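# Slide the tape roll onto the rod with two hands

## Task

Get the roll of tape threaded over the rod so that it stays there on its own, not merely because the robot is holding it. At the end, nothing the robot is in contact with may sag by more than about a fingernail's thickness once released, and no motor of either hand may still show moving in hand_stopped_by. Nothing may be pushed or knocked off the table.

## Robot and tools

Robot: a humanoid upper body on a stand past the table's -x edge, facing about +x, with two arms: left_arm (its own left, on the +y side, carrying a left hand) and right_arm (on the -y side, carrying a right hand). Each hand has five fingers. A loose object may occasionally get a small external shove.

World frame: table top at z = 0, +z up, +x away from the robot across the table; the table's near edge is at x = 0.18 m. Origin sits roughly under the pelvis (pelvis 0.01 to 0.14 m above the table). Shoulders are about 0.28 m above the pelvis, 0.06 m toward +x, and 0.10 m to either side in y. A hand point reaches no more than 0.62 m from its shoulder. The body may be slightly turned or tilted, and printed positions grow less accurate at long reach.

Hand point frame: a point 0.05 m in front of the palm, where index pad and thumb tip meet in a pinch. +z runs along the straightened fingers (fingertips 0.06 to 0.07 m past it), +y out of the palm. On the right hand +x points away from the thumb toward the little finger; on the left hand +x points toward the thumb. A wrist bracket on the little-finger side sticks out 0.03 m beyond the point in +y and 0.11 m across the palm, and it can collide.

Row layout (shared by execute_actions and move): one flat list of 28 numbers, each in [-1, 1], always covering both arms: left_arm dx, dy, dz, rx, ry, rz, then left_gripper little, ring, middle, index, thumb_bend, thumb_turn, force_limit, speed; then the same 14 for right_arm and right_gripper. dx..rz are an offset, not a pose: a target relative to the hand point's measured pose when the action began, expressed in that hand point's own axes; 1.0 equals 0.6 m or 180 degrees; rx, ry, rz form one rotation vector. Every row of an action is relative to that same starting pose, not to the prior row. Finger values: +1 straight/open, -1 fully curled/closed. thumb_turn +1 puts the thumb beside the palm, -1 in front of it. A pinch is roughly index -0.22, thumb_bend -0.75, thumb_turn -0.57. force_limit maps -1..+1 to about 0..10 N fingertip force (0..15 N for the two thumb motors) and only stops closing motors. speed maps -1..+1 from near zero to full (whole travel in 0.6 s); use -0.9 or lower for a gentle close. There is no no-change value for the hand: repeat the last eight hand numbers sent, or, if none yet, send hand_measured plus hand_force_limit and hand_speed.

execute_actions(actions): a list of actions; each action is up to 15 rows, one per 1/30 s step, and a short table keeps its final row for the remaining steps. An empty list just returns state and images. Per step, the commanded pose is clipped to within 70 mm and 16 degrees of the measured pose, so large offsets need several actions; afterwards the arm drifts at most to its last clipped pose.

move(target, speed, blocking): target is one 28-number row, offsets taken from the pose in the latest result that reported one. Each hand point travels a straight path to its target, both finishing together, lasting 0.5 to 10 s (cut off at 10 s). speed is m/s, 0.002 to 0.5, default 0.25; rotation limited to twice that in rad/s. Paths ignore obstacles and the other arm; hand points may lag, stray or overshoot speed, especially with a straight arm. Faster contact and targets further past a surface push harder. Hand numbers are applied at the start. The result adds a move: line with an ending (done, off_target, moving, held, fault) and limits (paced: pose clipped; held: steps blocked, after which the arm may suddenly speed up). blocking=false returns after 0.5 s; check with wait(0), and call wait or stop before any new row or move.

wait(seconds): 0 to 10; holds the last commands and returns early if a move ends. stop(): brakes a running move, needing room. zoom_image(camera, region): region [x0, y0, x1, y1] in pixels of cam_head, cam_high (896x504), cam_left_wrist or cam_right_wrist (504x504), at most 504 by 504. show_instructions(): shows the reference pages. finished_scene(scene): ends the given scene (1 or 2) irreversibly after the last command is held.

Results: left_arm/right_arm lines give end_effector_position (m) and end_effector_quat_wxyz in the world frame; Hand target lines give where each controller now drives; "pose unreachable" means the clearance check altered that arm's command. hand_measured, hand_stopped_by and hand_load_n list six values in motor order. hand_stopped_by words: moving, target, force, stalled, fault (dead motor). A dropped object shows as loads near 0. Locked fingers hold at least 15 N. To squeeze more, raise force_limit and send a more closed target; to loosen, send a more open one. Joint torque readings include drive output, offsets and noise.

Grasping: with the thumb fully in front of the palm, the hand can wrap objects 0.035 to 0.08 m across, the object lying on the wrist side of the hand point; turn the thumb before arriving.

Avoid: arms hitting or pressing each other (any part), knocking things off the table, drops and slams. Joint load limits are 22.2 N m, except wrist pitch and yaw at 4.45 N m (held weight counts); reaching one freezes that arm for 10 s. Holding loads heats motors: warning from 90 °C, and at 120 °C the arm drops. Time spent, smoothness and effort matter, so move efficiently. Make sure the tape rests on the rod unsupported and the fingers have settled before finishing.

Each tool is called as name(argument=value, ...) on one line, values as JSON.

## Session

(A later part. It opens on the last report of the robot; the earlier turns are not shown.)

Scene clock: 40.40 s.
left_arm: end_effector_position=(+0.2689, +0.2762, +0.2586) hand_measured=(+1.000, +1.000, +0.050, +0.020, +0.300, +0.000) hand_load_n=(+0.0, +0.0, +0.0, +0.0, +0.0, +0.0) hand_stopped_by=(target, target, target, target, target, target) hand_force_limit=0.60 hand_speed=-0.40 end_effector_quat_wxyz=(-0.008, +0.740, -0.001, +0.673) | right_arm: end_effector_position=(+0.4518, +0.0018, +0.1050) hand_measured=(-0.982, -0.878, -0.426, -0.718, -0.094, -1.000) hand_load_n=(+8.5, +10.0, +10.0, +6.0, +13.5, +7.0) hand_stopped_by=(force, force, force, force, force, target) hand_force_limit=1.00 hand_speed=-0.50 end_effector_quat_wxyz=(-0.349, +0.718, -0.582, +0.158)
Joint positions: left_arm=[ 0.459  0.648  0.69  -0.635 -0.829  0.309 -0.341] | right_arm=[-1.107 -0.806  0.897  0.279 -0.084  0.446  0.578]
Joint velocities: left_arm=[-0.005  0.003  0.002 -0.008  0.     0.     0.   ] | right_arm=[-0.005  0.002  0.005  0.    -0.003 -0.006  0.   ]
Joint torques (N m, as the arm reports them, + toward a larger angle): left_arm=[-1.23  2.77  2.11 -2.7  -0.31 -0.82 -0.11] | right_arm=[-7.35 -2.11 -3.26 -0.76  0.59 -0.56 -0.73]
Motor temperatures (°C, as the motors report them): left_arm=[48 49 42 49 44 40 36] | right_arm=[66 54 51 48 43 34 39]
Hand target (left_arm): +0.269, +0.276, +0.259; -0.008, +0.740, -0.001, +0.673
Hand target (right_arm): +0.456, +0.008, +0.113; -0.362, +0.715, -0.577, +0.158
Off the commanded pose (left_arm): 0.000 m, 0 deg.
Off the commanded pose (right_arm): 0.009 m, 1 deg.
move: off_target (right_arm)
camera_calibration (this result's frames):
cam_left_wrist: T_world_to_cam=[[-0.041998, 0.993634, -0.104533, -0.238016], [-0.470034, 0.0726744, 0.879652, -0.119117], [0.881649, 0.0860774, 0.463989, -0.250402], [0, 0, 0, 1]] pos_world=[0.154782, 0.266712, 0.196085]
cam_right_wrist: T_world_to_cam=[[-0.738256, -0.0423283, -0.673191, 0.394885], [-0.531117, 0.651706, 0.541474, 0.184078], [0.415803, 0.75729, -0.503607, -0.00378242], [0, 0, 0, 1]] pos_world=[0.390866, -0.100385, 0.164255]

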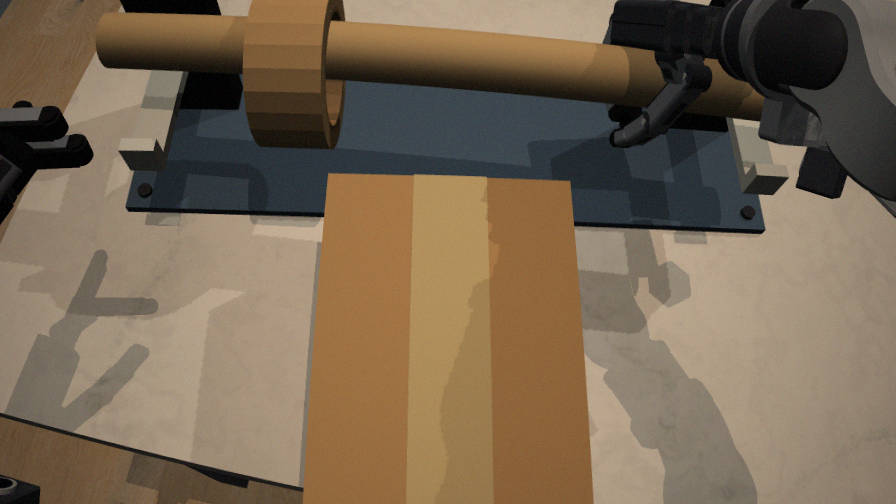

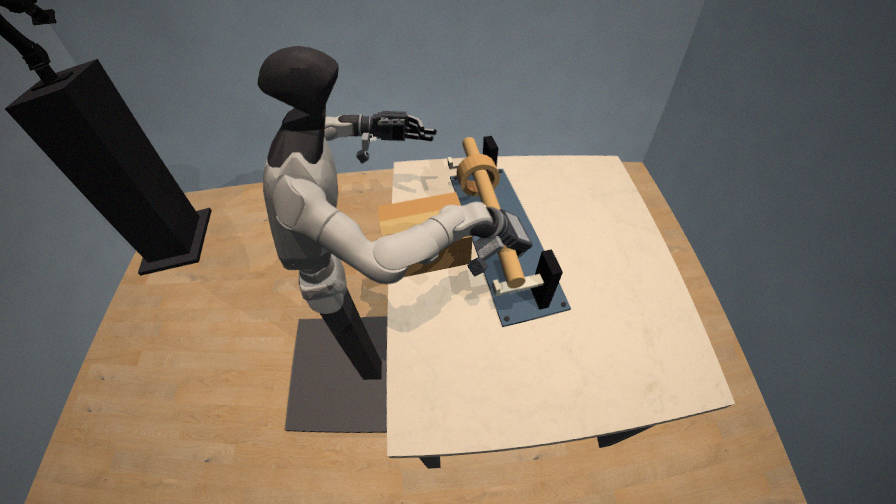

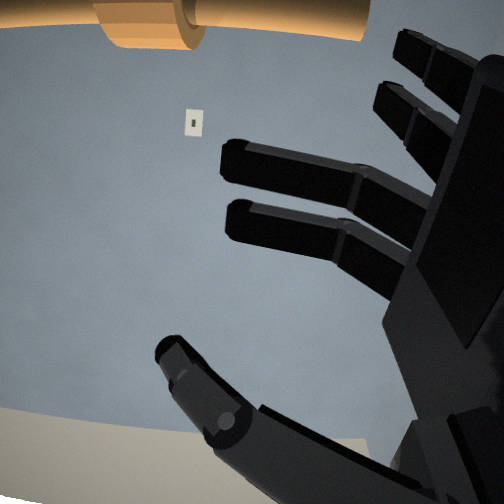

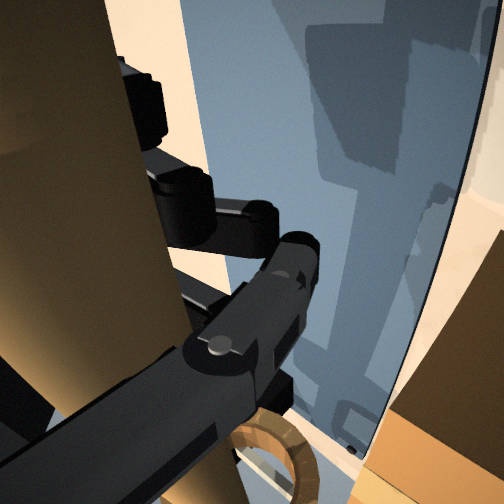

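move(target=[0,0,0,0,0,0,1,1,0.05,0.02,0.3,0,0.6,-0.4,0.006,0.018,0.038,0,-0.006,-0.012,-1,-1,-1,-1,-0.75,-1,1,-0.5], speed=0.03)

move(target=[0,0,0,0,0,0,1,1,0.05,0.02,0.3,0,0.6,-0.4,0,0,0,0,0,0,0.5,0.5,0.5,0.5,1,-1,1,-0.4])

move(target=[0,0,0,0,0,0,1,1,0.05,0.02,0.3,0,0.6,-0.4,-0.03,-0.115,-0.135,0,0,0,0.6,0.6,0.6,0.6,1,-1,1,-0.4], speed=0.08)

Scene clock: 41.97 s.
left_arm: end_effector_position=(+0.2689, +0.2762, +0.2586) hand_measured=(+1.000, +1.000, +0.050, +0.020, +0.300, +0.000) hand_load_n=(+0.0, +0.0, +0.0, +0.0, +0.0, +0.0) hand_stopped_by=(target, target, target, target, target, target) hand_force_limit=0.60 hand_speed=-0.40 end_effector_quat_wxyz=(-0.008, +0.740, -0.001, +0.673) | right_arm: end_effector_position=(+0.4589, +0.0011, +0.0785) hand_measured=(-0.982, -0.878, -0.426, -0.718, -0.094, -1.000) hand_load_n=(+9.0, +10.0, +10.0, +5.5, +14.0, +7.0) hand_stopped_by=(force, force, force, force, force, target) hand_force_limit=1.00 hand_speed=-0.50 end_effector_quat_wxyz=(-0.346, +0.729, -0.569, +0.159)
Joint positions: left_arm=[ 0.459  0.648  0.69  -0.635 -0.829  0.309 -0.341] | right_arm=[-1.108 -0.717  0.929  0.494 -0.123  0.284  0.524]
Joint velocities: left_arm=[-0.005 -0.006  0.     0.009  0.     0.     0.   ] | right_arm=[-0.003 -0.003  0.006  0.003  0.005 -0.008  0.   ]
Joint torques (N m, as the arm reports them, + toward a larger angle): left_arm=[-1.25  2.77  2.11 -2.7  -0.3  -0.82 -0.11] | right_arm=[-7.26 -1.99 -2.35 -0.69  0.62 -0.56 -0.62]
Motor temperatures (°C, as the motors report them): left_arm=[48 49 42 49 44 40 36] | right_arm=[67 54 51 48 43 34 39]
Hand target (left_arm): +0.269, +0.276, +0.259; -0.008, +0.740, -0.001, +0.673
Hand target (right_arm): +0.461, +0.005, +0.082; -0.353, +0.729, -0.564, +0.159
Off the commanded pose (left_arm): 0.000 m, 0 deg.
Off the commanded pose (right_arm): 0.004 m, 1 deg.
move: off_target (right_arm)
camera_calibration (this result's frames):
cam_left_wrist: T_world_to_cam=[[-0.0419979, 0.993634, -0.104532, -0.238016], [-0.470034, 0.0726744, 0.879652, -0.119117], [0.881649, 0.0860773, 0.463989, -0.250402], [0, 0, 0, 1]] pos_world=[0.154782, 0.266712, 0.196085]
cam_right_wrist: T_world_to_cam=[[-0.733941, -0.0754274, -0.675012, 0.380438], [-0.552482, 0.644384, 0.528708, 0.213405], [0.395088, 0.760973, -0.514612, -0.00913899], [0, 0, 0, 1]] pos_world=[0.400732, -0.101865, 0.139269]

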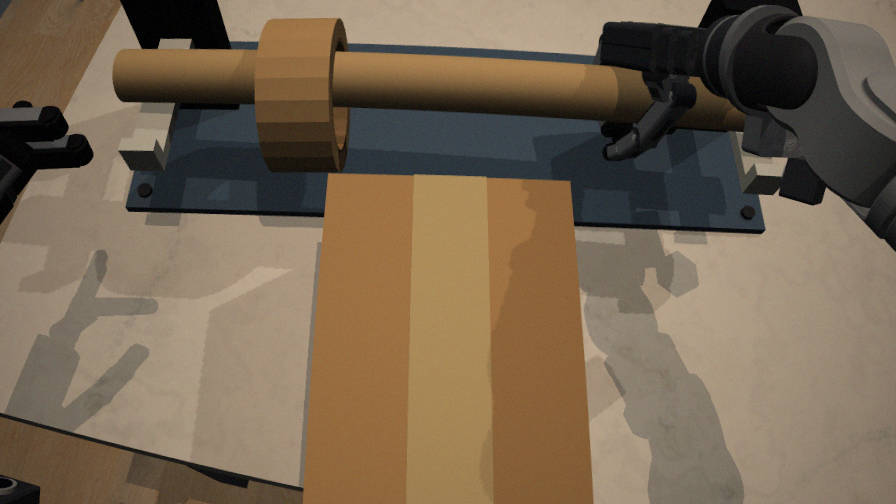

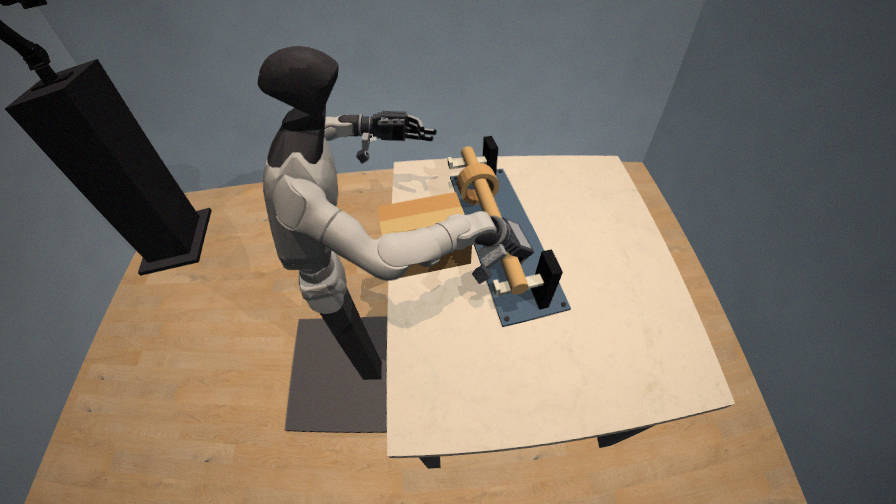

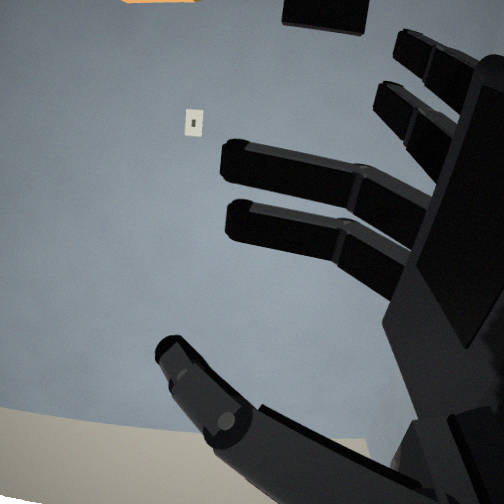

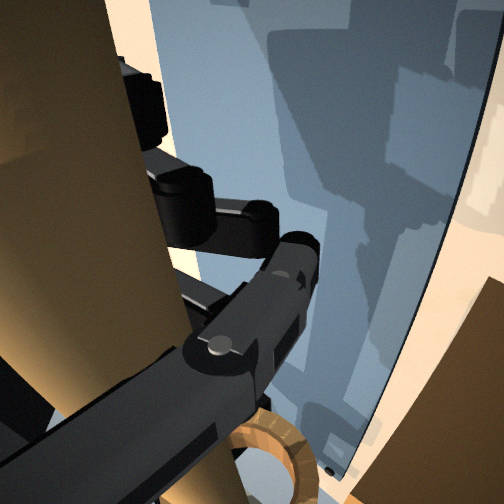

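Scene clock: 44.00 s.
left_arm: end_effector_position=(+0.2689, +0.2762, +0.2586) hand_measured=(+1.000, +1.000, +0.050, +0.020, +0.300, +0.000) hand_load_n=(+0.0, +0.0, +0.0, +0.0, +0.0, +0.0) hand_stopped_by=(target, target, target, target, target, target) hand_force_limit=0.60 hand_speed=-0.40 end_effector_quat_wxyz=(-0.008, +0.740, -0.001, +0.673) | right_arm: end_effector_position=(+0.4597, +0.0015, +0.0798) hand_measured=(+0.500, +0.500, +0.500, +0.500, +1.000, -1.000) hand_load_n=(+0.0, +0.0, +0.0, +0.0, +0.0, +0.0) hand_stopped_by=(target, target, target, target, target, target) hand_force_limit=1.00 hand_speed=-0.40 end_effector_quat_wxyz=(-0.348, +0.728, -0.569, +0.159)
Joint positions: left_arm=[ 0.459  0.648  0.69  -0.635 -0.829  0.309 -0.341] | right_arm=[-1.11  -0.718  0.927  0.494 -0.121  0.284  0.523]
Joint velocities: left_arm=[ 0.005  0.008 -0.008  0.006 -0.003  0.     0.   ] | right_arm=[ 0.002 -0.006 -0.002 -0.011  0.005  0.     0.   ]
Joint torques (N m, as the arm reports them, + toward a larger angle): left_arm=[-1.24  2.77  2.11 -2.7  -0.31 -0.82 -0.11] | right_arm=[-5.6  -2.14 -1.38 -0.26  0.35 -0.2  -0.27]
Motor temperatures (°C, as the motors report them): left_arm=[48 49 42 49 44 40 36] | right_arm=[67 54 50 48 43 34 39]
Hand target (left_arm): +0.269, +0.276, +0.259; -0.008, +0.740, -0.001, +0.673
Hand target (right_arm): +0.459, +0.001, +0.079; -0.346, +0.729, -0.569, +0.159
Off the commanded pose (left_arm): 0.000 m, 0 deg.
Off the commanded pose (right_arm): 0.002 m, 0 deg.
move: done
camera_calibration (this result's frames):
cam_left_wrist: T_world_to_cam=[[-0.041998, 0.993634, -0.104533, -0.238016], [-0.470034, 0.0726743, 0.879651, -0.119117], [0.881649, 0.0860775, 0.463989, -0.250402], [0, 0, 0, 1]] pos_world=[0.154782, 0.266712, 0.196085]
cam_right_wrist: T_world_to_cam=[[-0.73226, -0.0727031, -0.677133, 0.381331], [-0.553327, 0.643155, 0.52932, 0.213214], [0.397018, 0.762277, -0.511186, -0.0103248], [0, 0, 0, 1]] pos_world=[0.401309, -0.101535, 0.140076]

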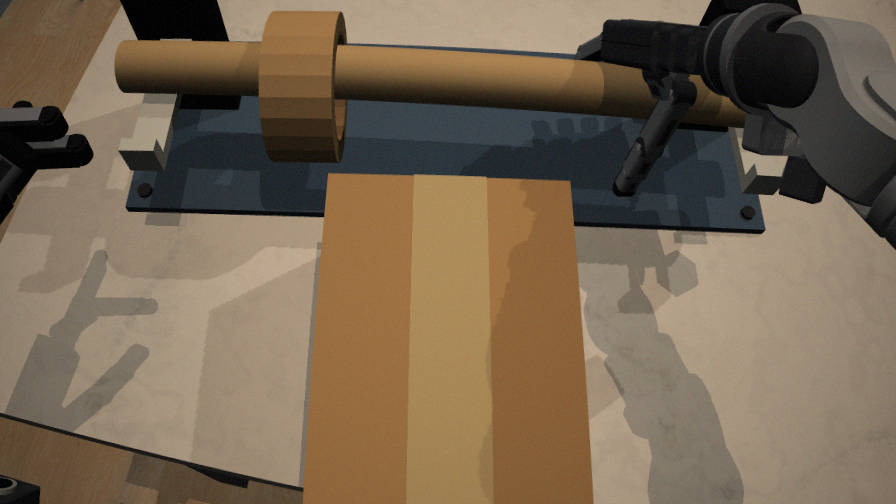

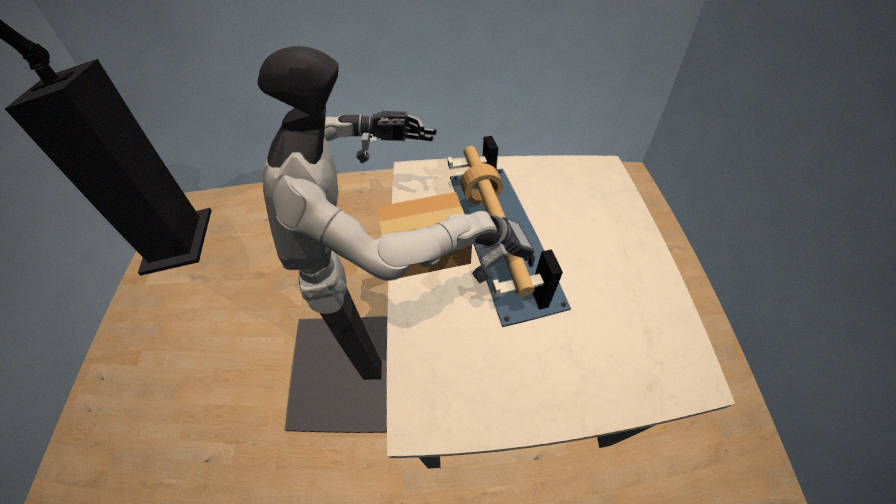

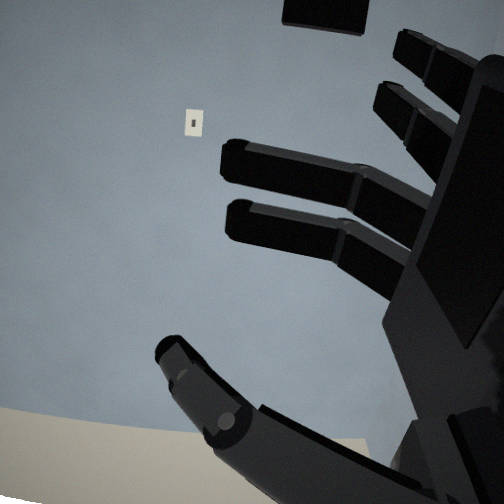

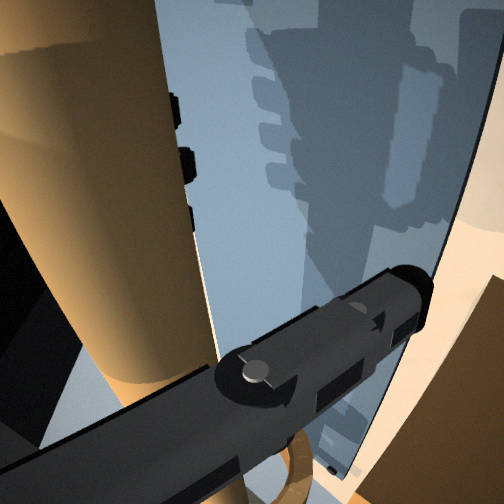

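Scene clock: 45.70 s.
left_arm: end_effector_position=(+0.2689, +0.2762, +0.2586) hand_measured=(+1.000, +1.000, +0.050, +0.020, +0.300, +0.000) hand_load_n=(+0.0, +0.0, +0.0, +0.0, +0.0, +0.0) hand_stopped_by=(target, target, target, target, target, target) hand_force_limit=0.60 hand_speed=-0.40 end_effector_quat_wxyz=(-0.008, +0.740, -0.001, +0.673) | right_arm: end_effector_position=(+0.4530, -0.0008, +0.1859) hand_measured=(+0.600, +0.600, +0.600, +0.600, +1.000, -1.000) hand_load_n=(+0.0, +0.0, +0.0, +0.0, +0.0, +0.0) hand_stopped_by=(target, target, target, target, target, target) hand_force_limit=1.00 hand_speed=-0.40 end_effector_quat_wxyz=(-0.346, +0.729, -0.569, +0.159)
Joint positions: left_arm=[ 0.459  0.648  0.69  -0.635 -0.829  0.309 -0.341] | right_arm=[-1.274 -0.94   0.824  0.153 -0.064  0.519  0.833]
Joint velocities: left_arm=[-0.014 -0.011  0.006  0.002 -0.012  0.     0.   ] | right_arm=[ 0.005 -0.005 -0.015  0.     0.003  0.     0.002]
Joint torques (N m, as the arm reports them, + toward a larger angle): left_arm=[-1.23  2.76  2.12 -2.71 -0.29 -0.82 -0.12] | right_arm=[-5.48 -2.21 -2.05 -0.06  0.33 -0.11 -0.19]
Motor temperatures (°C, as the motors report them): left_arm=[48 49 42 49 44 39 36] | right_arm=[67 54 50 48 43 34 39]
Hand target (left_arm): +0.269, +0.276, +0.259; -0.008, +0.740, -0.001, +0.673
Hand target (right_arm): +0.452, -0.001, +0.185; -0.345, +0.729, -0.571, +0.156
Off the commanded pose (left_arm): 0.000 m, 0 deg.
Off the commanded pose (right_arm): 0.002 m, 0 deg.
move: done
camera_calibration (this result's frames):
cam_left_wrist: T_world_to_cam=[[-0.041998, 0.993634, -0.104533, -0.238016], [-0.470034, 0.0726743, 0.879652, -0.119117], [0.881649, 0.0860774, 0.463989, -0.250402], [0, 0, 0, 1]] pos_world=[0.154782, 0.266712, 0.196085]
cam_right_wrist: T_world_to_cam=[[-0.733949, -0.0754341, -0.675003, 0.448466], [-0.552683, 0.643989, 0.528979, 0.154665], [0.394792, 0.761306, -0.514346, 0.049949], [0, 0, 0, 1]] pos_world=[0.394912, -0.103799, 0.246592]

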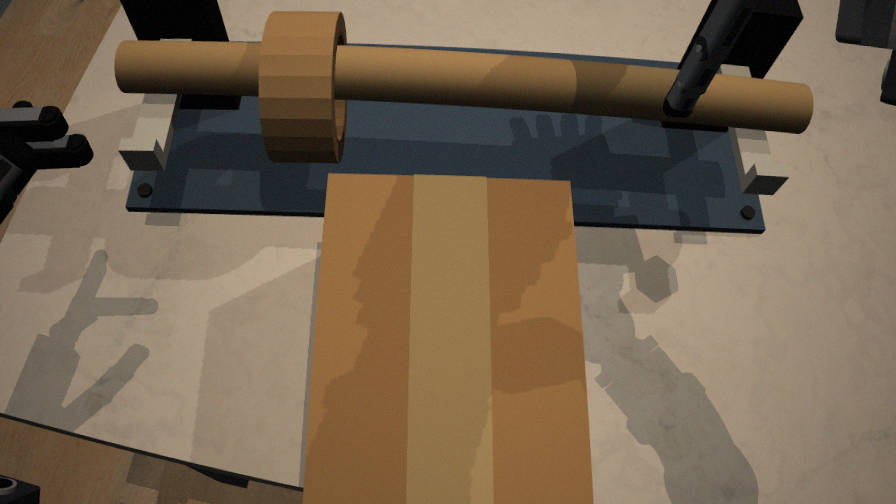

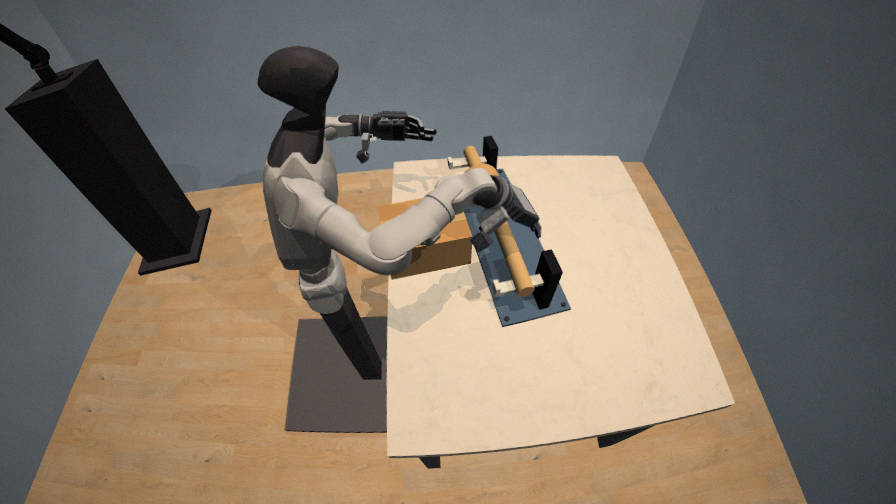

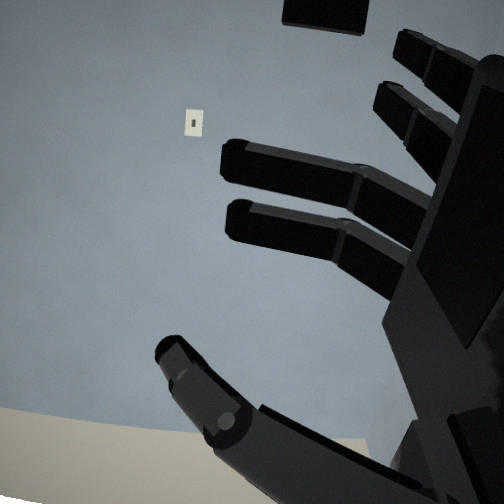

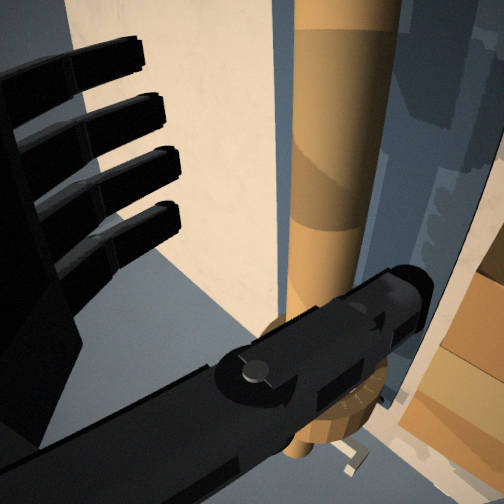

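finished_scene(scene=2)

The scene is finished: the task was done.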